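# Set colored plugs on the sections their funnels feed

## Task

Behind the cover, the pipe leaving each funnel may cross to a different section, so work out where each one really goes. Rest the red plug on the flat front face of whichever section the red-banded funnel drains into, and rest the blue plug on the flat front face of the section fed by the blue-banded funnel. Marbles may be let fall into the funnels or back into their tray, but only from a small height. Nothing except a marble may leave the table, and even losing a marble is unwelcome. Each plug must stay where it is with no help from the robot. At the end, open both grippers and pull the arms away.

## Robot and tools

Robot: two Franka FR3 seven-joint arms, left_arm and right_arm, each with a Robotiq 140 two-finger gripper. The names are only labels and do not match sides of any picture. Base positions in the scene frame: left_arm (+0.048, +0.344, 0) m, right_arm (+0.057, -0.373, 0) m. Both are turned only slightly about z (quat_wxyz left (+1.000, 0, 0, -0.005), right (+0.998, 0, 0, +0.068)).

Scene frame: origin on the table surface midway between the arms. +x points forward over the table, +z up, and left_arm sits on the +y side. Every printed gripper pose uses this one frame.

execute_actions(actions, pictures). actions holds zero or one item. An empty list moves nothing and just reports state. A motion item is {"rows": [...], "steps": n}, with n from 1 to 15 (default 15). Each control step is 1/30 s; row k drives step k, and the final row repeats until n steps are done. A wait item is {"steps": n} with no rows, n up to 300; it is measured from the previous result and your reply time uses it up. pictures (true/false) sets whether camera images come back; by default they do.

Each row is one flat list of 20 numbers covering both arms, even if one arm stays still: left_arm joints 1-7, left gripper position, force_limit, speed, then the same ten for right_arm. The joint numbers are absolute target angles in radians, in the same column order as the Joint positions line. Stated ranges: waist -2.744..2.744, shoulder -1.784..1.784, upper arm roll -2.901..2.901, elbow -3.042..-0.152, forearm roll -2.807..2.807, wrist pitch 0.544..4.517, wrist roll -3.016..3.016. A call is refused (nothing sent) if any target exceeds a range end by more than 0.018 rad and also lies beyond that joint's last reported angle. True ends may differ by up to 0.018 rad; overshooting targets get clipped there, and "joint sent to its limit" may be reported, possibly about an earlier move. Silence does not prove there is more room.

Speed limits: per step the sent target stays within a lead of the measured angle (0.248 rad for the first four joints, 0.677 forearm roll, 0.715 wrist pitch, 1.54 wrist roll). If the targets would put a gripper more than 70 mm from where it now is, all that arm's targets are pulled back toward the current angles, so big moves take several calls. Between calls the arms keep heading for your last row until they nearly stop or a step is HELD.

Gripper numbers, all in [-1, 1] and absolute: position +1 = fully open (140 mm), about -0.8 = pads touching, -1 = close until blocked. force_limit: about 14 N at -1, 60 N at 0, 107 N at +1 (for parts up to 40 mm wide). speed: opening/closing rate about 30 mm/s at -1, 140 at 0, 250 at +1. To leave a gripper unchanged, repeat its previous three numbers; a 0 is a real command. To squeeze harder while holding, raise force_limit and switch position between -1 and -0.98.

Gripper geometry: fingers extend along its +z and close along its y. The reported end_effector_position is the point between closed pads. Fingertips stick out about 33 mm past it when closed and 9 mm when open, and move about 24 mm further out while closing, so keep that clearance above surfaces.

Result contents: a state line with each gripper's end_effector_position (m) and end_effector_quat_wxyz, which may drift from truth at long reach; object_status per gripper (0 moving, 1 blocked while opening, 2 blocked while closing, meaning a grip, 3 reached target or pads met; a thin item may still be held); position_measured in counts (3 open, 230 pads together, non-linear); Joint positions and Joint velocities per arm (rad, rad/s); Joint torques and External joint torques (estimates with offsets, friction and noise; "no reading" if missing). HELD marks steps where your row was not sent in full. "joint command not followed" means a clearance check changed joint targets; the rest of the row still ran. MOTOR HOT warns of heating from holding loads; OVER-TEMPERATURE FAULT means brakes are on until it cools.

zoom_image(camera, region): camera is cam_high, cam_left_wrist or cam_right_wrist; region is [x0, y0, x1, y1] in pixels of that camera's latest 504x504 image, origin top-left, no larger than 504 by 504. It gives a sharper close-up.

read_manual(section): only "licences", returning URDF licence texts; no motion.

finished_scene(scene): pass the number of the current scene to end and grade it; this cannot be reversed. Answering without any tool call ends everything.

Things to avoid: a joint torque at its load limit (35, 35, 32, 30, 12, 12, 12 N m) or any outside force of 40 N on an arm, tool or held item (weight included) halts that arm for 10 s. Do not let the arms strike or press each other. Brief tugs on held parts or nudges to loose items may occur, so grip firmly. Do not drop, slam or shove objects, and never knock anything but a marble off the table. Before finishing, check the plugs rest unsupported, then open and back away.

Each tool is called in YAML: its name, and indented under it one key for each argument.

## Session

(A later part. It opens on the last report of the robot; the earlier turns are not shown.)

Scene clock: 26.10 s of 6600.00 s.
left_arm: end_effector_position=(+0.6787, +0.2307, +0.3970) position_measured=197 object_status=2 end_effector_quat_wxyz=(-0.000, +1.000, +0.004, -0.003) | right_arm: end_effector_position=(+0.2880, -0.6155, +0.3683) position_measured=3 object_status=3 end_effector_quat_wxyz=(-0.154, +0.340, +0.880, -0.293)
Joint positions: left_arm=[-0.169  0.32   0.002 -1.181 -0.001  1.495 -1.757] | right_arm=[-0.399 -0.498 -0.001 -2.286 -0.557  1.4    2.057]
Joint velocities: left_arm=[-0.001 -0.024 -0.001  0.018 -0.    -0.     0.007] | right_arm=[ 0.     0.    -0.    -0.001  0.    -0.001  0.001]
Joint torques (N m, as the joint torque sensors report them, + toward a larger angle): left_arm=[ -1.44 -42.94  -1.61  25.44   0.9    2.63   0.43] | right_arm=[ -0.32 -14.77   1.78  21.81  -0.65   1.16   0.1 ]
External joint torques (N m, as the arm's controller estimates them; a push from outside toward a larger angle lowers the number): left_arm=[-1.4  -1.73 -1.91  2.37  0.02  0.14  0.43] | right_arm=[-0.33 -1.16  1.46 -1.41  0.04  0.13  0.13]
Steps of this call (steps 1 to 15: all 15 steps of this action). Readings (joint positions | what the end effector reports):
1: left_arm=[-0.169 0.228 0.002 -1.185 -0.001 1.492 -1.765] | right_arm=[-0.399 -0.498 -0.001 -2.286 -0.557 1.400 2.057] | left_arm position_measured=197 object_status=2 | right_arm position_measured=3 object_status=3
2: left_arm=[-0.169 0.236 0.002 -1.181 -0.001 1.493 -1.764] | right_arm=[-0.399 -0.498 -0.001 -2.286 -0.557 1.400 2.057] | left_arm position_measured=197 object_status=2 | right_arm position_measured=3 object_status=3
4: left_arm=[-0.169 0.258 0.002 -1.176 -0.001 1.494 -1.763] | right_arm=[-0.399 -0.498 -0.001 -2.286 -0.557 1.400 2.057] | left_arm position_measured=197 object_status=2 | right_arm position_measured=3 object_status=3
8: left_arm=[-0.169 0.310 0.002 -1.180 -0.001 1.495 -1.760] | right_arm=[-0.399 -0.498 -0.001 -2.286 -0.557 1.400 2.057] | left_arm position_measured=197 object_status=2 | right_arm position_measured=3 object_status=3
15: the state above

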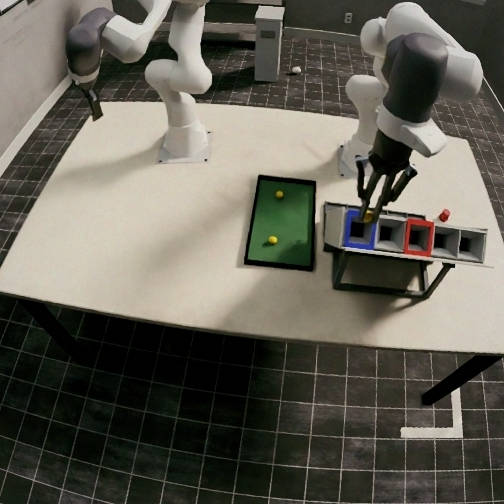

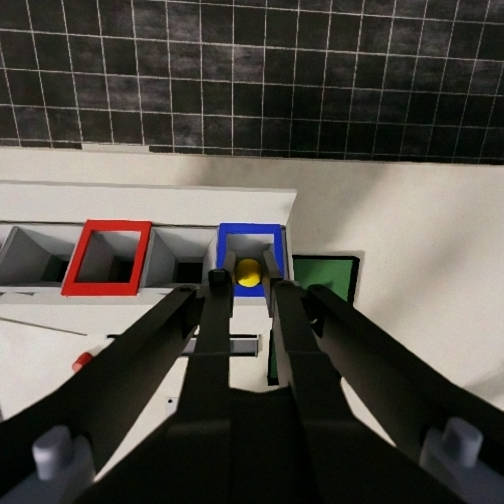

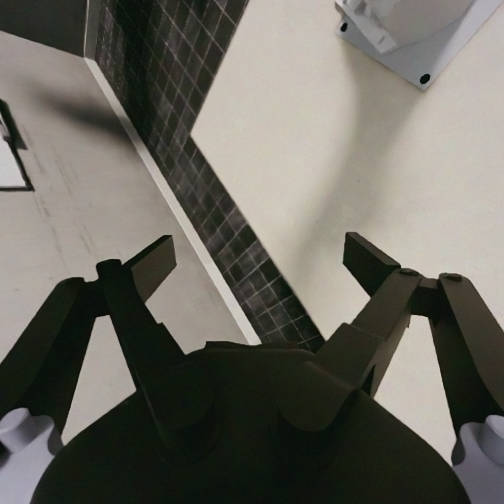

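execute_actions:
  actions:
    - {"rows":[[-0.17,0.316,0,-1.178,0,1.496,-1.751,-0.3,-0.6,-0.5,-0.4,-0.5,0,-2.287,-0.557,1.4,2.057,1,0,0]],"steps":8}
  pictures: false

execute_actions:
  actions:
    - {"rows":[[-0.17,-0.035,0,-1.3,0,1.4,-1.751,-0.2,-0.6,-0.5,-0.4,-0.5,0,-2.287,-0.557,1.4,2.057,1,0,0]],"steps":10}
  pictures: false

execute_actions:
  actions:
    - {"rows":[[-0.17,-1.15,0,-2.65,0,1.55,-1.751,-0.2,-0.6,-0.5,-0.4,-0.5,0,-2.287,-0.557,1.4,2.057,1,0,0]]}
  pictures: false

execute_actions:
  actions:
    - {"steps":25}

execute_actions:
  actions:
    - {"rows":[[-0.612,-0.6,0,-2.4,0,2.0,-2.19,-0.2,-0.6,-0.5,-0.4,-0.5,0,-2.287,-0.557,1.4,2.057,1,0,0]],"steps":12}
  pictures: false

execute_actions:
  actions:
    - {"rows":[[-0.612,0.101,0,-2.13,0,2.231,-2.19,-0.2,-0.6,-0.5,-0.4,-0.5,0,-2.287,-0.557,1.4,2.057,1,0,0]]}
  pictures: false

execute_actions:
  actions:
    - {"steps":20}

Scene clock: 34.27 s of 6600.00 s.
left_arm: end_effector_position=(+0.6789, +0.2305, +0.3991) position_measured=167 object_status=0 end_effector_quat_wxyz=(-0.000, +1.000, +0.003, -0.001) | right_arm: end_effector_position=(+0.2880, -0.6155, +0.3683) position_measured=3 object_status=3 end_effector_quat_wxyz=(-0.154, +0.340, +0.880, -0.293)
Joint positions: left_arm=[-0.169  0.318  0.001 -1.179 -0.001  1.495 -1.755] | right_arm=[-0.399 -0.498 -0.001 -2.286 -0.557  1.4    2.057]
Joint velocities: left_arm=[ 0.    -0.    -0.001  0.001 -0.001  0.     0.001] | right_arm=[-0.001 -0.     0.     0.    -0.    -0.    -0.001]
Joint torques (N m, as the joint torque sensors report them, + toward a larger angle): left_arm=[ -1.29 -42.51  -0.9   25.38   0.88   2.65   0.31] | right_arm=[ -0.66 -15.35   2.19  21.58  -0.76   1.17   0.15]
External joint torques (N m, as the arm's controller estimates them; a push from outside toward a larger angle lowers the number): left_arm=[-1.13 -1.26 -1.11  2.25  0.01  0.13  0.31] | right_arm=[-0.65 -1.7   1.89 -1.71 -0.06  0.12  0.18]
Steps of this call (steps 1 to 15: the robot went on to your last target; steps 16 to 90: nothing new was sent; then 4.90 s passed at rest; steps 91 to 98: all 8 steps of this action). Readings (joint positions | what the end effector reports):
91: left_arm=[-0.169 0.318 0.001 -1.179 -0.001 1.495 -1.755] | right_arm=[-0.399 -0.498 -0.001 -2.286 -0.557 1.400 2.057] | left_arm position_measured=197 object_status=0 | right_arm position_measured=3 object_status=3
92: left_arm=[-0.169 0.318 0.001 -1.179 -0.001 1.495 -1.755] | right_arm=[-0.399 -0.498 -0.001 -2.286 -0.557 1.400 2.057] | left_arm position_measured=197 object_status=0 | right_arm position_measured=3 object_status=3
94: left_arm=[-0.169 0.318 0.001 -1.179 -0.001 1.495 -1.755] | right_arm=[-0.399 -0.498 -0.001 -2.286 -0.557 1.400 2.057] | left_arm position_measured=184 object_status=0 | right_arm position_measured=3 object_status=3
98: the state above

Scene clock: 34.60 s of 6600.00 s.
left_arm: end_effector_position=(+0.5949, +0.2456, +0.5433) position_measured=154 object_status=3 end_effector_quat_wxyz=(+0.015, +0.997, +0.003, +0.078) | right_arm: end_effector_position=(+0.2880, -0.6155, +0.3683) position_measured=3 object_status=3 end_effector_quat_wxyz=(-0.154, +0.340, +0.880, -0.293)
Joint positions: left_arm=[-0.169 -0.018  0.001 -1.285 -0.001  1.426 -1.755] | right_arm=[-0.399 -0.498 -0.001 -2.286 -0.557  1.4    2.057]
Joint velocities: left_arm=[ 0.    -0.655 -0.     0.051 -0.001 -0.111  0.001] | right_arm=[-0.     0.001  0.001  0.001 -0.     0.001  0.   ]
Joint torques (N m, as the joint torque sensors report them, + toward a larger angle): left_arm=[-0.32 -4.94 -1.63 11.24  0.87  1.62  0.33] | right_arm=[ -0.82 -14.52   2.24  21.54  -0.78   1.24   0.17]
External joint torques (N m, as the arm's controller estimates them; a push from outside toward a larger angle lowers the number): left_arm=[-0.1   0.04 -1.38  1.44  0.28 -0.5   0.31] | right_arm=[-0.86 -0.95  1.88 -1.71 -0.08  0.2   0.2 ]
Steps of this call (steps 1 to 10: all 10 steps of this action). Readings (joint positions | what the end effector reports):
1: left_arm=[-0.169 0.297 0.001 -1.208 -0.001 1.488 -1.755] | right_arm=[-0.399 -0.498 -0.001 -2.286 -0.557 1.400 2.057] | left_arm position_measured=167 object_status=0 | right_arm position_measured=3 object_status=3
2: left_arm=[-0.169 0.266 0.001 -1.233 -0.001 1.477 -1.755] | right_arm=[-0.399 -0.498 -0.001 -2.286 -0.557 1.400 2.057] | left_arm position_measured=163 object_status=0 | right_arm position_measured=3 object_status=3
4: left_arm=[-0.169 0.196 0.001 -1.262 -0.001 1.462 -1.755] | right_arm=[-0.399 -0.498 -0.001 -2.286 -0.557 1.400 2.057] | left_arm position_measured=155 object_status=0 | right_arm position_measured=3 object_status=3
8: left_arm=[-0.169 0.041 0.001 -1.287 -0.001 1.436 -1.755] | right_arm=[-0.399 -0.498 -0.001 -2.286 -0.557 1.400 2.057] | left_arm position_measured=154 object_status=0 | right_arm position_measured=3 object_status=3
10: the state above

Scene clock: 35.10 s of 6600.00 s.
left_arm: end_effector_position=(+0.3131, +0.2960, +0.4591) position_measured=154 object_status=3 end_effector_quat_wxyz=(+0.025, +0.991, +0.003, +0.131) | right_arm: end_effector_position=(+0.2880, -0.6155, +0.3683) position_measured=3 object_status=3 end_effector_quat_wxyz=(-0.154, +0.340, +0.880, -0.293)
Joint positions: left_arm=[-0.169 -1.091  0.001 -2.365 -0.001  1.541 -1.755] | right_arm=[-0.399 -0.498 -0.001 -2.286 -0.557  1.4    2.057]
Joint velocities: left_arm=[-0.001 -0.673  0.001 -1.365  0.    -0.     0.001] | right_arm=[-0.    -0.001 -0.001  0.001  0.001  0.001  0.   ]
Joint torques (N m, as the joint torque sensors report them, + toward a larger angle): left_arm=[-0.76 23.1  -0.94 20.96  0.94  4.04  0.25] | right_arm=[  0.1  -13.81   2.18  21.67  -0.73   1.2    0.2 ]
External joint torques (N m, as the arm's controller estimates them; a push from outside toward a larger angle lowers the number): left_arm=[-0.53  0.96  0.16  0.23  0.13  0.44  0.22] | right_arm=[ 0.09 -0.15  1.86 -1.64 -0.03  0.15  0.23]
Steps of this call (steps 1 to 15: all 15 steps of this action). Readings (joint positions | what the end effector reports):
1: left_arm=[-0.169 -0.080 0.001 -1.358 -0.001 1.453 -1.755] | right_arm=[-0.399 -0.498 -0.001 -2.286 -0.557 1.400 2.057] | left_arm position_measured=154 object_status=3 | right_arm position_measured=3 object_status=3
2: left_arm=[-0.169 -0.154 0.001 -1.440 -0.001 1.470 -1.755] | right_arm=[-0.399 -0.498 -0.001 -2.286 -0.557 1.400 2.057] | left_arm position_measured=154 object_status=3 | right_arm position_measured=3 object_status=3
4: left_arm=[-0.169 -0.311 0.001 -1.599 -0.001 1.496 -1.755] | right_arm=[-0.399 -0.498 -0.001 -2.286 -0.557 1.400 2.057] | left_arm position_measured=154 object_status=3 | right_arm position_measured=3 object_status=3
8: left_arm=[-0.169 -0.635 0.001 -1.908 -0.001 1.525 -1.755] | right_arm=[-0.399 -0.498 -0.001 -2.286 -0.557 1.400 2.057] | left_arm position_measured=154 object_status=3 | right_arm position_measured=3 object_status=3
15: the state above

Scene clock: 35.93 s of 6600.00 s.
left_arm: end_effector_position=(+0.2697, +0.3038, +0.3329) position_measured=154 object_status=3 end_effector_quat_wxyz=(+0.005, +1.000, +0.003, +0.022) | right_arm: end_effector_position=(+0.2880, -0.6155, +0.3683) position_measured=3 object_status=3 end_effector_quat_wxyz=(-0.154, +0.340, +0.880, -0.293)
Joint positions: left_arm=[-0.169 -1.147  0.001 -2.649 -0.001  1.547 -1.755] | right_arm=[-0.399 -0.498 -0.001 -2.286 -0.557  1.4    2.057]
Joint velocities: left_arm=[-0.001 -0.001  0.002 -0.     0.     0.    -0.   ] | right_arm=[ 0.001 -0.001 -0.    -0.    -0.001 -0.001 -0.001]
Joint torques (N m, as the joint torque sensors report them, + toward a larger angle): left_arm=[-1.43  4.41 -1.92 23.87  0.93  3.08  0.28] | right_arm=[ -0.28 -14.38   2.32  22.3   -0.71   1.22   0.14]
External joint torques (N m, as the arm's controller estimates them; a push from outside toward a larger angle lowers the number): left_arm=[-1.42 -0.53 -1.04  0.6   0.05  0.46  0.27] | right_arm=[-0.28 -0.74  2.01 -0.9  -0.01  0.19  0.17]
Steps of this call (steps 1 to 25: the robot went on to your last target). Readings (joint positions | what the end effector reports):
1: left_arm=[-0.169 -1.108 0.001 -2.411 -0.001 1.542 -1.755] | right_arm=[-0.399 -0.498 -0.001 -2.286 -0.557 1.400 2.057] | left_arm position_measured=154 object_status=3 | right_arm position_measured=3 object_status=3
2: left_arm=[-0.169 -1.119 0.001 -2.457 -0.001 1.543 -1.755] | right_arm=[-0.399 -0.498 -0.001 -2.286 -0.557 1.400 2.057] | left_arm position_measured=154 object_status=3 | right_arm position_measured=3 object_status=3
4: left_arm=[-0.169 -1.133 0.001 -2.550 -0.001 1.545 -1.755] | right_arm=[-0.399 -0.498 -0.001 -2.286 -0.557 1.400 2.057] | left_arm position_measured=154 object_status=3 | right_arm position_measured=3 object_status=3
8: left_arm=[-0.169 -1.139 0.001 -2.640 -0.001 1.544 -1.755] | right_arm=[-0.399 -0.498 -0.001 -2.286 -0.557 1.400 2.057] | left_arm position_measured=154 object_status=3 | right_arm position_measured=3 object_status=3
25: the state above

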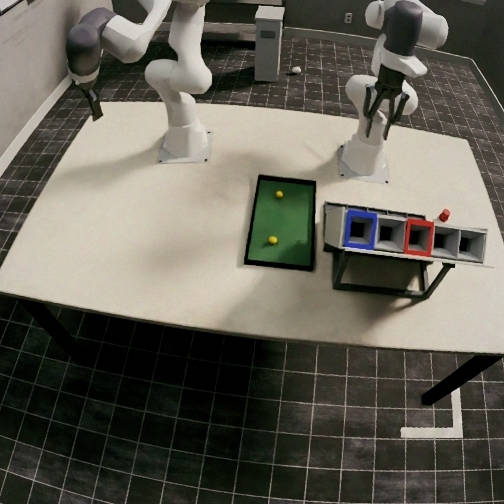

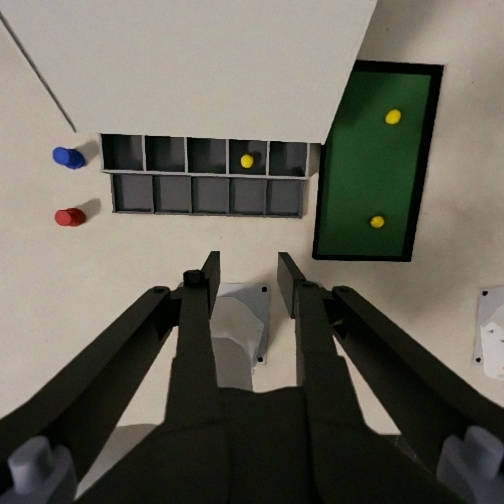

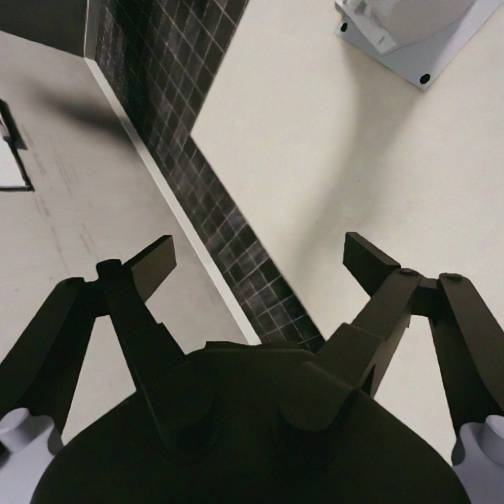

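Scene clock: 36.33 s of 6600.00 s.
left_arm: end_effector_position=(+0.3699, +0.1527, +0.3623) position_measured=154 object_status=3 end_effector_quat_wxyz=(+0.037, +0.993, -0.080, +0.073) | right_arm: end_effector_position=(+0.2879, -0.6155, +0.3683) position_measured=3 object_status=3 end_effector_quat_wxyz=(-0.154, +0.340, +0.880, -0.293)
Joint positions: left_arm=[-0.529 -0.749  0.004 -2.425 -0.     1.841 -1.947] | right_arm=[-0.399 -0.498 -0.001 -2.286 -0.557  1.4    2.057]
Joint velocities: left_arm=[-0.775  1.437 -0.033  0.285  0.001  0.764 -0.61 ] | right_arm=[ 0.     0.    -0.001 -0.     0.     0.    -0.001]
Joint torques (N m, as the joint torque sensors report them, + toward a larger angle): left_arm=[  2.34 -11.14  -1.03  22.05   0.89   2.16  -0.2 ] | right_arm=[ -0.82 -14.16   2.77  21.97  -0.72   1.17   0.13]
External joint torques (N m, as the arm's controller estimates them; a push from outside toward a larger angle lowers the number): left_arm=[-1.15  3.08 -0.47  1.3   0.1   0.55 -0.19] | right_arm=[-0.81 -0.56  2.48 -1.26 -0.02  0.13  0.16]
Steps of this call (steps 1 to 12: all 12 steps of this action). Readings (joint positions | what the end effector reports):
1: left_arm=[-0.186 -1.132 0.003 -2.633 -0.000 1.564 -1.767] | right_arm=[-0.399 -0.498 -0.001 -2.286 -0.557 1.400 2.057] | left_arm position_measured=154 object_status=3 | right_arm position_measured=3 object_status=3
2: left_arm=[-0.211 -1.108 0.003 -2.609 -0.000 1.588 -1.780] | right_arm=[-0.399 -0.498 -0.001 -2.286 -0.557 1.400 2.057] | left_arm position_measured=154 object_status=3 | right_arm position_measured=3 object_status=3
4: left_arm=[-0.264 -1.056 0.003 -2.563 -0.000 1.637 -1.809] | right_arm=[-0.399 -0.498 -0.001 -2.286 -0.557 1.400 2.057] | left_arm position_measured=154 object_status=3 | right_arm position_measured=3 object_status=3
8: left_arm=[-0.400 -0.928 0.005 -2.483 -0.000 1.738 -1.872] | right_arm=[-0.399 -0.498 -0.001 -2.286 -0.557 1.400 2.057] | left_arm position_measured=154 object_status=3 | right_arm position_measured=3 object_status=3
12: the state above

Scene clock: 36.83 s of 6600.00 s.
left_arm: end_effector_position=(+0.5004, +0.0237, +0.2651) position_measured=154 object_status=3 end_effector_quat_wxyz=(+0.037, +0.996, -0.052, +0.058) | right_arm: end_effector_position=(+0.2879, -0.6155, +0.3683) position_measured=3 object_status=3 end_effector_quat_wxyz=(-0.154, +0.340, +0.880, -0.293)
Joint positions: left_arm=[-0.605 -0.129 -0.001 -2.139 -0.     2.147 -2.082] | right_arm=[-0.399 -0.498 -0.001 -2.286 -0.557  1.4    2.057]
Joint velocities: left_arm=[-0.021  1.337  0.001  0.044  0.     0.272 -0.184] | right_arm=[ 0.001  0.001  0.001 -0.001 -0.     0.     0.002]
Joint torques (N m, as the joint torque sensors report them, + toward a larger angle): left_arm=[ -0.78 -34.09  -0.33  26.58   0.76   2.54  -0.11] | right_arm=[ -0.34 -14.57   2.77  22.39  -0.65   1.21   0.12]
External joint torques (N m, as the arm's controller estimates them; a push from outside toward a larger angle lowers the number): left_arm=[-1.3   2.76 -0.68  2.65  0.    0.24 -0.1 ] | right_arm=[-0.4  -1.06  2.39 -0.79  0.04  0.17  0.15]
Steps of this call (steps 1 to 15: all 15 steps of this action). Readings (joint positions | what the end effector reports):
1: left_arm=[-0.542 -0.707 -0.000 -2.410 -0.000 1.861 -1.955] | right_arm=[-0.399 -0.498 -0.001 -2.286 -0.557 1.400 2.057] | left_arm position_measured=154 object_status=3 | right_arm position_measured=3 object_status=3
2: left_arm=[-0.550 -0.675 -0.001 -2.387 -0.000 1.882 -1.963] | right_arm=[-0.399 -0.498 -0.001 -2.286 -0.557 1.400 2.057] | left_arm position_measured=154 object_status=3 | right_arm position_measured=3 object_status=3
4: left_arm=[-0.563 -0.617 -0.001 -2.332 -0.000 1.925 -1.979] | right_arm=[-0.399 -0.498 -0.001 -2.286 -0.557 1.400 2.057] | left_arm position_measured=154 object_status=3 | right_arm position_measured=3 object_status=3
8: left_arm=[-0.587 -0.467 -0.001 -2.217 -0.000 2.026 -2.020] | right_arm=[-0.399 -0.498 -0.001 -2.286 -0.557 1.400 2.057] | left_arm position_measured=154 object_status=3 | right_arm position_measured=3 object_status=3
15: the state above

Scene clock: 37.50 s of 6600.00 s.
left_arm: end_effector_position=(+0.4980, +0.0221, +0.1484) position_measured=154 object_status=3 end_effector_quat_wxyz=(-0.002, +1.000, -0.009, -0.003) | right_arm: end_effector_position=(+0.2879, -0.6155, +0.3683) position_measured=3 object_status=3 end_effector_quat_wxyz=(-0.154, +0.340, +0.880, -0.293)
Joint positions: left_arm=[-0.61   0.103 -0.001 -2.131 -0.     2.226 -2.174] | right_arm=[-0.399 -0.498 -0.001 -2.286 -0.557  1.4    2.057]
Joint velocities: left_arm=[-0.001  0.001 -0.     0.001 -0.001  0.013 -0.042] | right_arm=[-0.001 -0.     0.002  0.     0.001  0.001 -0.001]
Joint torques (N m, as the joint torque sensors report them, + toward a larger angle): left_arm=[ -1.51 -34.41  -0.37  24.92   0.71   2.87  -0.04] | right_arm=[ -0.71 -14.41   2.78  21.69  -0.79   1.28   0.07]
External joint torques (N m, as the arm's controller estimates them; a push from outside toward a larger angle lowers the number): left_arm=[-1.46 -0.49 -0.42  2.17  0.    0.39 -0.04] | right_arm=[-0.82 -0.78  2.33 -1.58 -0.11  0.23  0.1 ]
Steps of this call (steps 1 to 20: the robot went on to your last target). Readings (joint positions | what the end effector reports):
1: left_arm=[-0.606 -0.084 -0.001 -2.136 -0.000 2.156 -2.089] | right_arm=[-0.399 -0.498 -0.001 -2.286 -0.557 1.400 2.057] | left_arm position_measured=154 object_status=3 | right_arm position_measured=3 object_status=3
2: left_arm=[-0.606 -0.039 -0.001 -2.135 -0.000 2.166 -2.096] | right_arm=[-0.399 -0.498 -0.001 -2.286 -0.557 1.400 2.057] | left_arm position_measured=154 object_status=3 | right_arm position_measured=3 object_status=3
4: left_arm=[-0.608 0.045 -0.001 -2.134 -0.000 2.186 -2.114] | right_arm=[-0.399 -0.498 -0.001 -2.286 -0.557 1.400 2.057] | left_arm position_measured=154 object_status=3 | right_arm position_measured=3 object_status=3
8: left_arm=[-0.610 0.107 -0.001 -2.141 -0.000 2.205 -2.139] | right_arm=[-0.399 -0.498 -0.001 -2.286 -0.557 1.400 2.057] | left_arm position_measured=154 object_status=3 | right_arm position_measured=3 object_status=3
20: the state above

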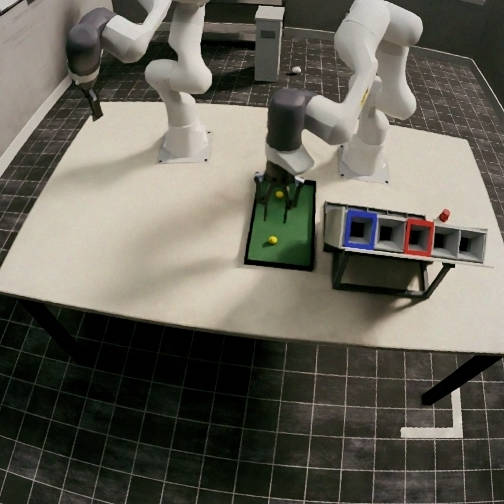

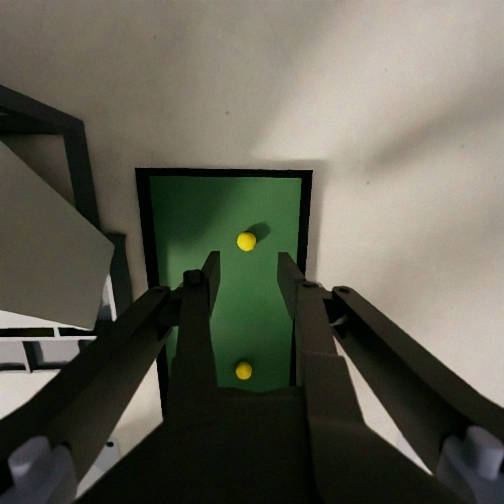

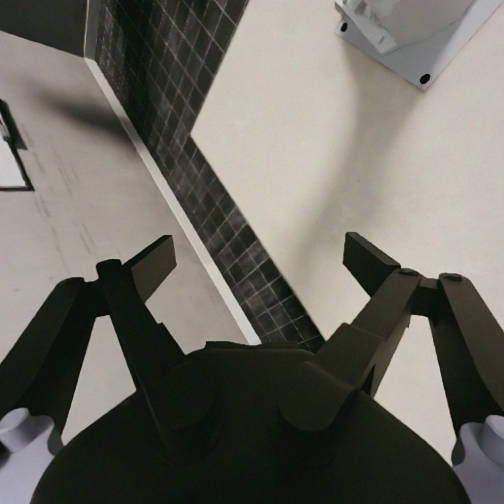

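execute_actions:
  actions:
    - {"rows":[[-0.603,0.21,0,-2.17,0,2.4,-2.19,-0.2,-0.6,-0.5,-0.4,-0.5,0,-2.287,-0.557,1.4,2.057,1,0,0]]}
  pictures: false

execute_actions:
  actions:
    - {"rows":[[-0.603,0.281,0,-2.187,0,2.469,-2.19,-0.2,-0.6,-0.5,-0.4,-0.5,0,-2.287,-0.557,1.4,2.057,1,0,0]]}
  pictures: false

execute_actions:
  actions:
    - {"rows":[[-0.603,0.281,0,-2.187,0,2.469,-2.19,-1,-0.6,-0.5,-0.4,-0.5,0,-2.287,-0.557,1.4,2.057,1,0,0]]}

Scene clock: 42.40 s of 6600.00 s.
left_arm: end_effector_position=(+0.5053, +0.0200, +0.0844) position_measured=154 object_status=3 end_effector_quat_wxyz=(+0.002, +1.000, -0.000, +0.002) | right_arm: end_effector_position=(+0.2879, -0.6155, +0.3683) position_measured=3 object_status=3 end_effector_quat_wxyz=(-0.154, +0.340, +0.880, -0.293)
Joint positions: left_arm=[-0.605  0.212 -0.001 -2.171 -0.     2.388 -2.186] | right_arm=[-0.399 -0.498 -0.001 -2.286 -0.557  1.4    2.057]
Joint velocities: left_arm=[-0.    -0.003  0.001  0.004  0.     0.058  0.   ] | right_arm=[-0.001 -0.001 -0.    -0.001 -0.001  0.001 -0.   ]
Joint torques (N m, as the joint torque sensors report them, + toward a larger angle): left_arm=[  1.3  -37.71  -0.08  23.31   0.67   2.87  -0.09] | right_arm=[  0.01 -14.4    2.6   22.02  -0.77   1.22   0.18]
External joint torques (N m, as the arm's controller estimates them; a push from outside toward a larger angle lowers the number): left_arm=[ 1.29 -2.1  -0.3   2.37  0.06  0.45 -0.09] | right_arm=[ 0.05 -0.77  2.35 -1.19 -0.06  0.19  0.21]
Steps of this call (steps 1 to 30: the robot went on to your last target; steps 31 to 90: nothing new was sent; then 1.40 s passed at rest; steps 91 to 105: all 15 steps of this action). Readings (joint positions | what the end effector reports):
91: left_arm=[-0.609 0.115 -0.001 -2.133 -0.000 2.259 -2.186] | right_arm=[-0.399 -0.498 -0.001 -2.286 -0.557 1.400 2.057] | left_arm position_measured=154 object_status=3 | right_arm position_measured=3 object_status=3
92: left_arm=[-0.608 0.137 -0.001 -2.138 -0.000 2.286 -2.186] | right_arm=[-0.399 -0.498 -0.001 -2.286 -0.557 1.400 2.057] | left_arm position_measured=154 object_status=3 | right_arm position_measured=3 object_status=3
94: left_arm=[-0.606 0.181 -0.001 -2.156 -0.000 2.323 -2.186] | right_arm=[-0.399 -0.498 -0.001 -2.286 -0.557 1.400 2.057] | left_arm position_measured=154 object_status=3 | right_arm position_measured=3 object_status=3
98: left_arm=[-0.605 0.215 -0.001 -2.174 -0.000 2.360 -2.186] | right_arm=[-0.399 -0.498 -0.001 -2.286 -0.557 1.400 2.057] | left_arm position_measured=154 object_status=3 | right_arm position_measured=3 object_status=3
105: the state above

Scene clock: 42.90 s of 6600.00 s.
left_arm: end_effector_position=(+0.5012, +0.0229, +0.0446) position_measured=154 object_status=3 end_effector_quat_wxyz=(-0.002, +1.000, -0.000, -0.004) | right_arm: end_effector_position=(+0.2879, -0.6155, +0.3683) position_measured=3 object_status=3 end_effector_quat_wxyz=(-0.154, +0.340, +0.880, -0.293)
Joint positions: left_arm=[-0.605  0.283 -0.001 -2.188 -0.     2.462 -2.186] | right_arm=[-0.399 -0.498 -0.001 -2.286 -0.557  1.4    2.057]
Joint velocities: left_arm=[-0.     0.001  0.    -0.     0.002  0.027  0.   ] | right_arm=[ 0.     0.     0.001 -0.001  0.    -0.001  0.001]
Joint torques (N m, as the joint torque sensors report them, + toward a larger angle): left_arm=[  1.04 -38.3    0.05  22.6    0.49   2.68  -0.01] | right_arm=[ -0.27 -13.75   2.14  21.74  -0.67   1.21   0.13]
External joint torques (N m, as the arm's controller estimates them; a push from outside toward a larger angle lowers the number): left_arm=[ 1.01 -1.13 -0.26  2.5  -0.07  0.23 -0.01] | right_arm=[-0.33 -0.18  1.75 -1.48  0.02  0.16  0.16]
Steps of this call (steps 1 to 15: all 15 steps of this action). Readings (joint positions | what the end effector reports):
1: left_arm=[-0.605 0.220 -0.001 -2.170 -0.000 2.403 -2.186] | right_arm=[-0.399 -0.498 -0.001 -2.286 -0.557 1.400 2.057] | left_arm position_measured=154 object_status=3 | right_arm position_measured=3 object_status=3
2: left_arm=[-0.605 0.235 -0.001 -2.171 -0.000 2.416 -2.186] | right_arm=[-0.399 -0.498 -0.001 -2.286 -0.557 1.400 2.057] | left_arm position_measured=154 object_status=3 | right_arm position_measured=3 object_status=3
4: left_arm=[-0.605 0.262 -0.001 -2.180 -0.000 2.432 -2.186] | right_arm=[-0.399 -0.498 -0.001 -2.286 -0.557 1.400 2.057] | left_arm position_measured=154 object_status=3 | right_arm position_measured=3 object_status=3
8: left_arm=[-0.605 0.283 -0.001 -2.189 -0.000 2.449 -2.186] | right_arm=[-0.399 -0.498 -0.001 -2.286 -0.557 1.400 2.057] | left_arm position_measured=154 object_status=3 | right_arm position_measured=3 object_status=3
15: the state above

Scene clock: 43.40 s of 6600.00 s.
left_arm: end_effector_position=(+0.5023, +0.0222, +0.0450) position_measured=197 object_status=0 end_effector_quat_wxyz=(-0.001, +1.000, -0.000, -0.002) | right_arm: end_effector_position=(+0.2879, -0.6155, +0.3683) position_measured=3 object_status=3 end_effector_quat_wxyz=(-0.154, +0.340, +0.880, -0.293)
Joint positions: left_arm=[-0.605  0.283 -0.001 -2.188 -0.     2.466 -2.186] | right_arm=[-0.399 -0.498 -0.001 -2.286 -0.557  1.4    2.057]
Joint velocities: left_arm=[ 0.    -0.001  0.    -0.    -0.001  0.    -0.   ] | right_arm=[-0.001  0.    -0.     0.001  0.001  0.001 -0.   ]
Joint torques (N m, as the joint torque sensors report them, + toward a larger angle): left_arm=[  1.08 -38.58   0.27  22.79   0.58   2.97  -0.17] | right_arm=[ -0.37 -14.48   2.03  21.58  -0.79   1.16   0.15]
External joint torques (N m, as the arm's controller estimates them; a push from outside toward a larger angle lowers the number): left_arm=[ 1.02 -1.31 -0.06  2.58  0.03  0.48 -0.17] | right_arm=[-0.32 -0.87  1.78 -1.65 -0.09  0.12  0.18]
Steps of this call (steps 1 to 15: all 15 steps of this action). Readings (joint positions | what the end effector reports):
1: left_arm=[-0.605 0.283 -0.001 -2.188 -0.000 2.463 -2.186] | right_arm=[-0.399 -0.498 -0.001 -2.286 -0.557 1.400 2.057] | left_arm position_measured=154 object_status=0 | right_arm position_measured=3 object_status=3
2: left_arm=[-0.605 0.283 -0.001 -2.188 -0.000 2.463 -2.186] | right_arm=[-0.399 -0.498 -0.001 -2.286 -0.557 1.400 2.057] | left_arm position_measured=158 object_status=0 | right_arm position_measured=3 object_status=3
4: left_arm=[-0.605 0.283 -0.001 -2.188 -0.000 2.464 -2.186] | right_arm=[-0.399 -0.498 -0.001 -2.286 -0.557 1.400 2.057] | left_arm position_measured=167 object_status=0 | right_arm position_measured=3 object_status=3
8: left_arm=[-0.605 0.283 -0.001 -2.188 -0.000 2.465 -2.186] | right_arm=[-0.399 -0.498 -0.001 -2.286 -0.557 1.400 2.057] | left_arm position_measured=186 object_status=0 | right_arm position_measured=3 object_status=3
15: the state above

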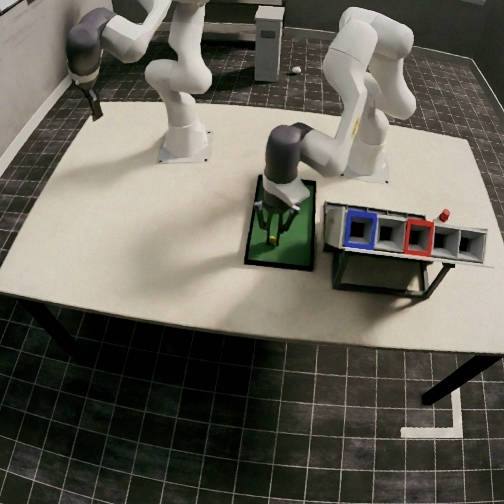

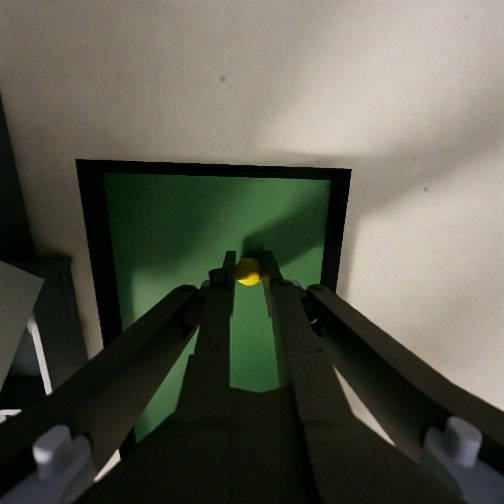

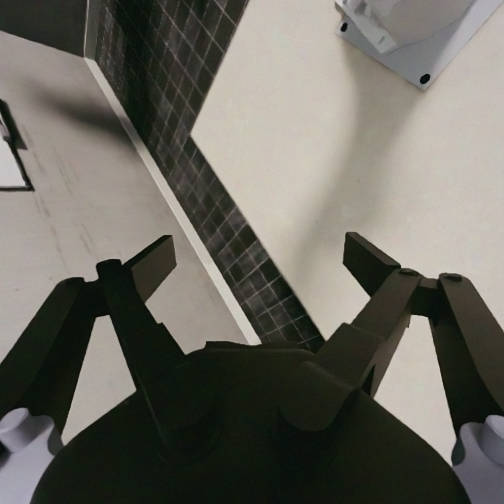

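execute_actions:
  actions:
    - {"rows":[[-0.61,0.101,0,-2.13,0,2.231,-2.1,-1,-0.6,-0.5,-0.4,-0.5,0,-2.287,-0.557,1.4,2.057,1,0,0]],"steps":9}
  pictures: false

execute_actions:
  actions:
    - {"rows":[[-0.63,-0.244,0,-1.61,0,1.4,-1.516,-1,-0.6,-0.5,-0.4,-0.5,0,-2.287,-0.557,1.4,2.057,1,0,0]]}
  pictures: false

execute_actions:
  actions:
    - {"steps":8}
  pictures: false

execute_actions:
  actions:
    - {"rows":[[0.063,0.17,0,-1.245,0,1.514,-1.516,-1,-0.6,-0.5,-0.4,-0.5,0,-2.287,-0.557,1.4,2.057,1,0,0]]}
  pictures: false

execute_actions:
  actions:
    - {"steps":15}
  pictures: false

execute_actions:
  actions:
    - {"rows":[[0.063,0.225,0,-1.24,0,1.514,-1.516,-1,-0.6,-0.5,-0.4,-0.5,0,-2.287,-0.557,1.4,2.057,1,0,0],[0.063,0.225,0,-1.24,0,1.514,-1.516,-1,-0.6,-0.5,-0.4,-0.5,0,-2.287,-0.557,1.4,2.057,1,0,0],[0.063,0.225,0,-1.24,0,1.514,-1.516,-1,-0.6,-0.5,-0.4,-0.5,0,-2.287,-0.557,1.4,2.057,1,0,0],[0.063,0.277,0,-1.235,0,1.514,-1.516,-1,-0.6,-0.5,-0.4,-0.5,0,-2.287,-0.557,1.4,2.057,1,0,0]]}

Scene clock: 51.97 s of 6600.00 s.
left_arm: end_effector_position=(+0.5183, +0.0091, +0.1630) position_measured=197 object_status=2 end_effector_quat_wxyz=(+0.019, +0.999, -0.026, +0.028) | right_arm: end_effector_position=(+0.2879, -0.6155, +0.3683) position_measured=3 object_status=3 end_effector_quat_wxyz=(-0.154, +0.340, +0.880, -0.293)
Joint positions: left_arm=[-0.608  0.094 -0.001 -2.122 -0.     2.285 -2.138] | right_arm=[-0.399 -0.498 -0.001 -2.286 -0.557  1.4    2.057]
Joint velocities: left_arm=[-0.    -0.075 -0.001  0.014 -0.    -0.271  0.114] | right_arm=[ 0.    -0.    -0.001  0.     0.     0.     0.001]
Joint torques (N m, as the joint torque sensors report them, + toward a larger angle): left_arm=[ -3.03 -25.44   0.48  20.57   0.74   1.49   0.51] | right_arm=[ -0.06 -13.85   2.13  22.36  -0.72   1.23   0.14]
External joint torques (N m, as the arm's controller estimates them; a push from outside toward a larger angle lowers the number): left_arm=[-3.03 -0.99  0.38  3.31  0.12 -0.28  0.51] | right_arm=[-0.05 -0.28  1.85 -0.88 -0.02  0.19  0.17]
Steps of this call (steps 1 to 15: the robot went on to your last target; steps 16 to 90: nothing new was sent; then 5.27 s passed at rest; steps 91 to 99: all 9 steps of this action). Readings (joint positions | what the end effector reports):
91: left_arm=[-0.605 0.270 -0.001 -2.187 -0.000 2.438 -2.181] | right_arm=[-0.399 -0.498 -0.001 -2.286 -0.557 1.400 2.057] | left_arm position_measured=197 object_status=2 | right_arm position_measured=3 object_status=3
92: left_arm=[-0.606 0.243 -0.001 -2.183 -0.000 2.409 -2.176] | right_arm=[-0.399 -0.498 -0.001 -2.286 -0.557 1.400 2.057] | left_arm position_measured=197 object_status=2 | right_arm position_measured=3 object_status=3
94: left_arm=[-0.606 0.178 -0.001 -2.160 -0.000 2.355 -2.163] | right_arm=[-0.399 -0.498 -0.001 -2.286 -0.557 1.400 2.057] | left_arm position_measured=197 object_status=2 | right_arm position_measured=3 object_status=3
98: left_arm=[-0.608 0.098 -0.001 -2.124 -0.000 2.294 -2.142] | right_arm=[-0.399 -0.498 -0.001 -2.286 -0.557 1.400 2.057] | left_arm position_measured=197 object_status=2 | right_arm position_measured=3 object_status=3
99: the state above

Scene clock: 52.47 s of 6600.00 s.
left_arm: end_effector_position=(+0.4868, +0.0215, +0.4609) position_measured=197 object_status=2 end_effector_quat_wxyz=(+0.040, +0.981, -0.175, +0.080) | right_arm: end_effector_position=(+0.2879, -0.6155, +0.3683) position_measured=3 object_status=3 end_effector_quat_wxyz=(-0.154, +0.340, +0.880, -0.293)
Joint positions: left_arm=[-0.623 -0.189 -0.    -1.715 -0.     1.705 -1.851] | right_arm=[-0.399 -0.498 -0.001 -2.286 -0.557  1.4    2.057]
Joint velocities: left_arm=[-0.031 -0.477  0.     0.828 -0.    -1.074  0.685] | right_arm=[ 0.    -0.002 -0.001 -0.001  0.001  0.001 -0.001]
Joint torques (N m, as the joint torque sensors report them, + toward a larger angle): left_arm=[ -0.38 -19.15  -0.24  20.76   0.79   1.44   0.51] | right_arm=[ -0.37 -14.45   2.71  22.2   -0.72   1.23   0.13]
External joint torques (N m, as the arm's controller estimates them; a push from outside toward a larger angle lowers the number): left_arm=[-0.65 -1.13 -0.07  3.41 -0.03 -0.75  0.51] | right_arm=[-0.34 -0.82  2.45 -1.04 -0.02  0.2   0.16]
Steps of this call (steps 1 to 15: all 15 steps of this action). Readings (joint positions | what the end effector reports):
1: left_arm=[-0.609 0.087 -0.000 -2.109 -0.000 2.240 -2.117] | right_arm=[-0.399 -0.498 -0.001 -2.286 -0.557 1.400 2.057] | left_arm position_measured=197 object_status=2 | right_arm position_measured=3 object_status=3
2: left_arm=[-0.610 0.070 -0.000 -2.089 -0.000 2.195 -2.097] | right_arm=[-0.399 -0.498 -0.001 -2.286 -0.557 1.400 2.057] | left_arm position_measured=197 object_status=2 | right_arm position_measured=3 object_status=3
4: left_arm=[-0.613 0.026 -0.000 -2.041 -0.000 2.111 -2.059] | right_arm=[-0.399 -0.498 -0.001 -2.286 -0.557 1.400 2.057] | left_arm position_measured=197 object_status=2 | right_arm position_measured=3 object_status=3
8: left_arm=[-0.617 -0.067 -0.000 -1.936 -0.000 1.959 -1.990] | right_arm=[-0.399 -0.498 -0.001 -2.286 -0.557 1.400 2.057] | left_arm position_measured=197 object_status=2 | right_arm position_measured=3 object_status=3
15: the state above

Scene clock: 52.73 s of 6600.00 s.
left_arm: end_effector_position=(+0.4353, +0.0565, +0.5163) position_measured=197 object_status=2 end_effector_quat_wxyz=(+0.021, +0.961, -0.269, +0.055) | right_arm: end_effector_position=(+0.2879, -0.6155, +0.3683) position_measured=3 object_status=3 end_effector_quat_wxyz=(-0.154, +0.340, +0.880, -0.293)
Joint positions: left_arm=[-0.628 -0.253 -0.    -1.608 -0.     1.472 -1.664] | right_arm=[-0.399 -0.498 -0.001 -2.286 -0.557  1.4    2.057]
Joint velocities: left_arm=[-0.002  0.023  0.    -0.002  0.001 -0.423  0.476] | right_arm=[-0.001 -0.001  0.001 -0.     0.001  0.    -0.   ]
Joint torques (N m, as the joint torque sensors report them, + toward a larger angle): left_arm=[ -1.57 -16.92  -0.24  22.9    0.87   2.43   0.57] | right_arm=[ -0.35 -14.73   2.72  22.02  -0.76   1.33   0.16]
External joint torques (N m, as the arm's controller estimates them; a push from outside toward a larger angle lowers the number): left_arm=[-1.59  1.   -0.06  2.43  0.05 -0.45  0.57] | right_arm=[-0.33 -1.09  2.42 -1.22 -0.06  0.29  0.19]
Steps of this call (steps 1 to 8: the robot went on to your last target). Readings (joint positions | what the end effector reports):
1: left_arm=[-0.624 -0.204 -0.000 -1.687 -0.000 1.665 -1.825] | right_arm=[-0.399 -0.498 -0.001 -2.286 -0.557 1.400 2.057] | left_arm position_measured=197 object_status=2 | right_arm position_measured=3 object_status=3
2: left_arm=[-0.625 -0.218 -0.000 -1.662 -0.000 1.624 -1.797] | right_arm=[-0.399 -0.498 -0.001 -2.286 -0.557 1.400 2.057] | left_arm position_measured=197 object_status=2 | right_arm position_measured=3 object_status=3
4: left_arm=[-0.627 -0.241 -0.000 -1.627 -0.000 1.554 -1.743] | right_arm=[-0.399 -0.498 -0.001 -2.286 -0.557 1.400 2.057] | left_arm position_measured=197 object_status=2 | right_arm position_measured=3 object_status=3
8: the state above

Scene clock: 53.23 s of 6600.00 s.
left_arm: end_effector_position=(+0.6380, +0.2399, +0.4697) position_measured=197 object_status=2 end_effector_quat_wxyz=(+0.006, +0.996, -0.075, +0.042) | right_arm: end_effector_position=(+0.2879, -0.6155, +0.3683) position_measured=3 object_status=3 end_effector_quat_wxyz=(-0.154, +0.340, +0.880, -0.293)
Joint positions: left_arm=[-0.155  0.116 -0.009 -1.296 -0.002  1.497 -1.595] | right_arm=[-0.399 -0.498 -0.001 -2.286 -0.557  1.4    2.057]
Joint velocities: left_arm=[ 0.962  0.327  0.083  0.167 -0.     0.036  0.097] | right_arm=[-0.001  0.    -0.001 -0.     0.     0.001 -0.001]
Joint torques (N m, as the joint torque sensors report them, + toward a larger angle): left_arm=[ -1.32 -40.99  -2.92  27.33   0.93   2.95   0.42] | right_arm=[ -0.64 -13.72   2.79  21.78  -0.73   1.14   0.11]
External joint torques (N m, as the arm's controller estimates them; a push from outside toward a larger angle lowers the number): left_arm=[ 1.98  0.6  -0.7   2.49 -0.08  0.46  0.41] | right_arm=[-0.59 -0.15  2.54 -1.43 -0.03  0.1   0.14]
Steps of this call (steps 1 to 15: all 15 steps of this action). Readings (joint positions | what the end effector reports):
1: left_arm=[-0.603 -0.232 -0.011 -1.577 -0.002 1.466 -1.657] | right_arm=[-0.399 -0.498 -0.001 -2.286 -0.557 1.400 2.057] | left_arm position_measured=197 object_status=2 | right_arm position_measured=3 object_status=3
2: left_arm=[-0.573 -0.202 -0.015 -1.539 -0.002 1.470 -1.651] | right_arm=[-0.399 -0.498 -0.001 -2.286 -0.557 1.400 2.057] | left_arm position_measured=197 object_status=2 | right_arm position_measured=3 object_status=3
4: left_arm=[-0.511 -0.139 -0.015 -1.471 -0.002 1.477 -1.640] | right_arm=[-0.399 -0.498 -0.001 -2.286 -0.557 1.400 2.057] | left_arm position_measured=197 object_status=2 | right_arm position_measured=3 object_status=3
8: left_arm=[-0.386 -0.019 -0.012 -1.370 -0.002 1.487 -1.622] | right_arm=[-0.399 -0.498 -0.001 -2.286 -0.557 1.400 2.057] | left_arm position_measured=197 object_status=2 | right_arm position_measured=3 object_status=3
15: the state above

Scene clock: 53.73 s of 6600.00 s.
left_arm: end_effector_position=(+0.6657, +0.3789, +0.4621) position_measured=197 object_status=2 end_effector_quat_wxyz=(-0.002, +0.999, +0.011, +0.047) | right_arm: end_effector_position=(+0.2879, -0.6155, +0.3683) position_measured=3 object_status=3 end_effector_quat_wxyz=(-0.154, +0.340, +0.880, -0.293)
Joint positions: left_arm=[ 0.064  0.17   0.002 -1.247 -0.001  1.51  -1.537] | right_arm=[-0.399 -0.498 -0.001 -2.286 -0.557  1.4    2.057]
Joint velocities: left_arm=[-0.003 -0.001 -0.019  0.002 -0.001  0.005  0.057] | right_arm=[-0.001  0.001  0.    -0.    -0.     0.    -0.   ]
Joint torques (N m, as the joint torque sensors report them, + toward a larger angle): left_arm=[ -0.97 -35.95  -0.64  24.1    0.9    2.97   0.49] | right_arm=[ -0.7  -14.8    1.38  22.42  -0.67   1.27   0.25]
External joint torques (N m, as the arm's controller estimates them; a push from outside toward a larger angle lowers the number): left_arm=[-1.65  0.28 -1.4   1.38 -0.04  0.23  0.49] | right_arm=[-0.7  -1.26  1.07 -0.77  0.03  0.24  0.28]
Steps of this call (steps 1 to 15: the robot went on to your last target). Readings (joint positions | what the end effector reports):
1: left_arm=[-0.120 0.127 -0.008 -1.289 -0.002 1.498 -1.592] | right_arm=[-0.399 -0.498 -0.001 -2.286 -0.557 1.400 2.057] | left_arm position_measured=197 object_status=2 | right_arm position_measured=3 object_status=3
2: left_arm=[-0.086 0.137 -0.007 -1.282 -0.002 1.499 -1.588] | right_arm=[-0.399 -0.498 -0.001 -2.286 -0.557 1.400 2.057] | left_arm position_measured=197 object_status=2 | right_arm position_measured=3 object_status=3
4: left_arm=[-0.019 0.154 -0.004 -1.267 -0.002 1.502 -1.577] | right_arm=[-0.399 -0.498 -0.001 -2.286 -0.557 1.400 2.057] | left_arm position_measured=197 object_status=2 | right_arm position_measured=3 object_status=3
8: left_arm=[0.058 0.170 0.011 -1.253 -0.001 1.507 -1.557] | right_arm=[-0.399 -0.498 -0.001 -2.286 -0.557 1.400 2.057] | left_arm position_measured=197 object_status=2 | right_arm position_measured=3 object_status=3
15: the state above

Scene clock: 54.23 s of 6600.00 s.
left_arm: end_effector_position=(+0.6790, +0.3791, +0.3967) position_measured=197 object_status=2 end_effector_quat_wxyz=(+0.000, +1.000, +0.004, -0.003) | right_arm: end_effector_position=(+0.2879, -0.6155, +0.3683) position_measured=3 object_status=3 end_effector_quat_wxyz=(-0.154, +0.340, +0.880, -0.293)
Joint positions: left_arm=[ 0.064  0.282  0.002 -1.238 -0.001  1.513 -1.523] | right_arm=[-0.399 -0.498 -0.001 -2.286 -0.557  1.4    2.057]
Joint velocities: left_arm=[-0.001 -0.03   0.001  0.023 -0.001  0.     0.012] | right_arm=[-0.    -0.    -0.001 -0.001 -0.001 -0.    -0.001]
Joint torques (N m, as the joint torque sensors report them, + toward a larger angle): left_arm=[ -0.79 -41.15  -0.85  25.53   0.86   2.65   0.31] | right_arm=[ -0.85 -13.99   1.26  22.14  -0.65   1.24   0.16]
External joint torques (N m, as the arm's controller estimates them; a push from outside toward a larger angle lowers the number): left_arm=[-0.76 -1.28 -1.12  2.47 -0.01  0.16  0.31] | right_arm=[-0.81 -0.4   1.02 -1.11  0.05  0.2   0.19]
Steps of this call (steps 1 to 15: all 15 steps of this action). Readings (joint positions | what the end effector reports):
1: left_arm=[0.064 0.176 0.002 -1.241 -0.001 1.511 -1.535] | right_arm=[-0.399 -0.498 -0.001 -2.286 -0.557 1.400 2.057] | left_arm position_measured=197 object_status=2 | right_arm position_measured=3 object_status=3
2: left_arm=[0.064 0.186 0.002 -1.237 -0.001 1.512 -1.534] | right_arm=[-0.399 -0.498 -0.001 -2.286 -0.557 1.400 2.057] | left_arm position_measured=197 object_status=2 | right_arm position_measured=3 object_status=3
4: left_arm=[0.064 0.212 0.002 -1.233 -0.001 1.513 -1.531] | right_arm=[-0.399 -0.498 -0.001 -2.286 -0.557 1.400 2.057] | left_arm position_measured=197 object_status=2 | right_arm position_measured=3 object_status=3
8: left_arm=[0.064 0.272 0.002 -1.238 -0.001 1.513 -1.527] | right_arm=[-0.399 -0.498 -0.001 -2.286 -0.557 1.400 2.057] | left_arm position_measured=197 object_status=2 | right_arm position_measured=3 object_status=3
15: the state above

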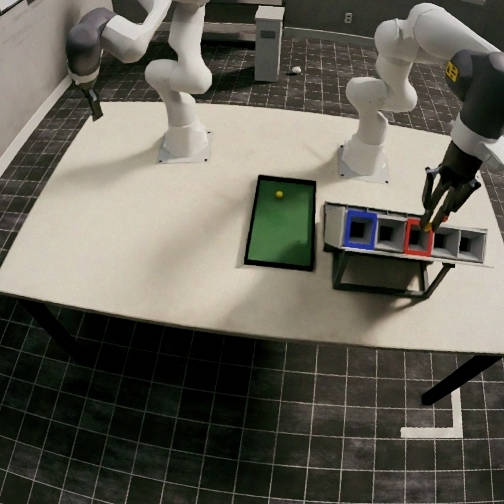

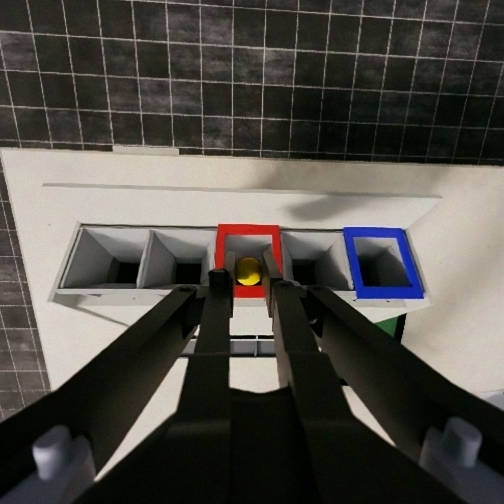

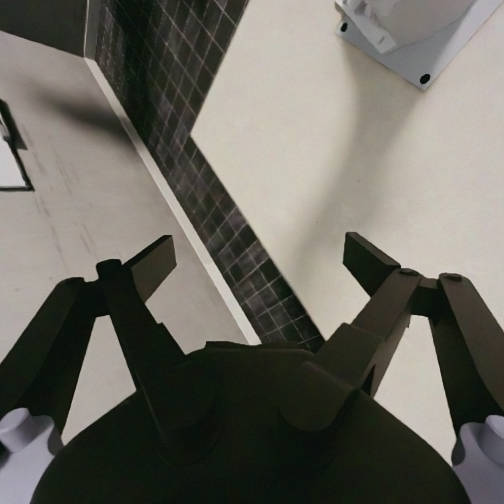

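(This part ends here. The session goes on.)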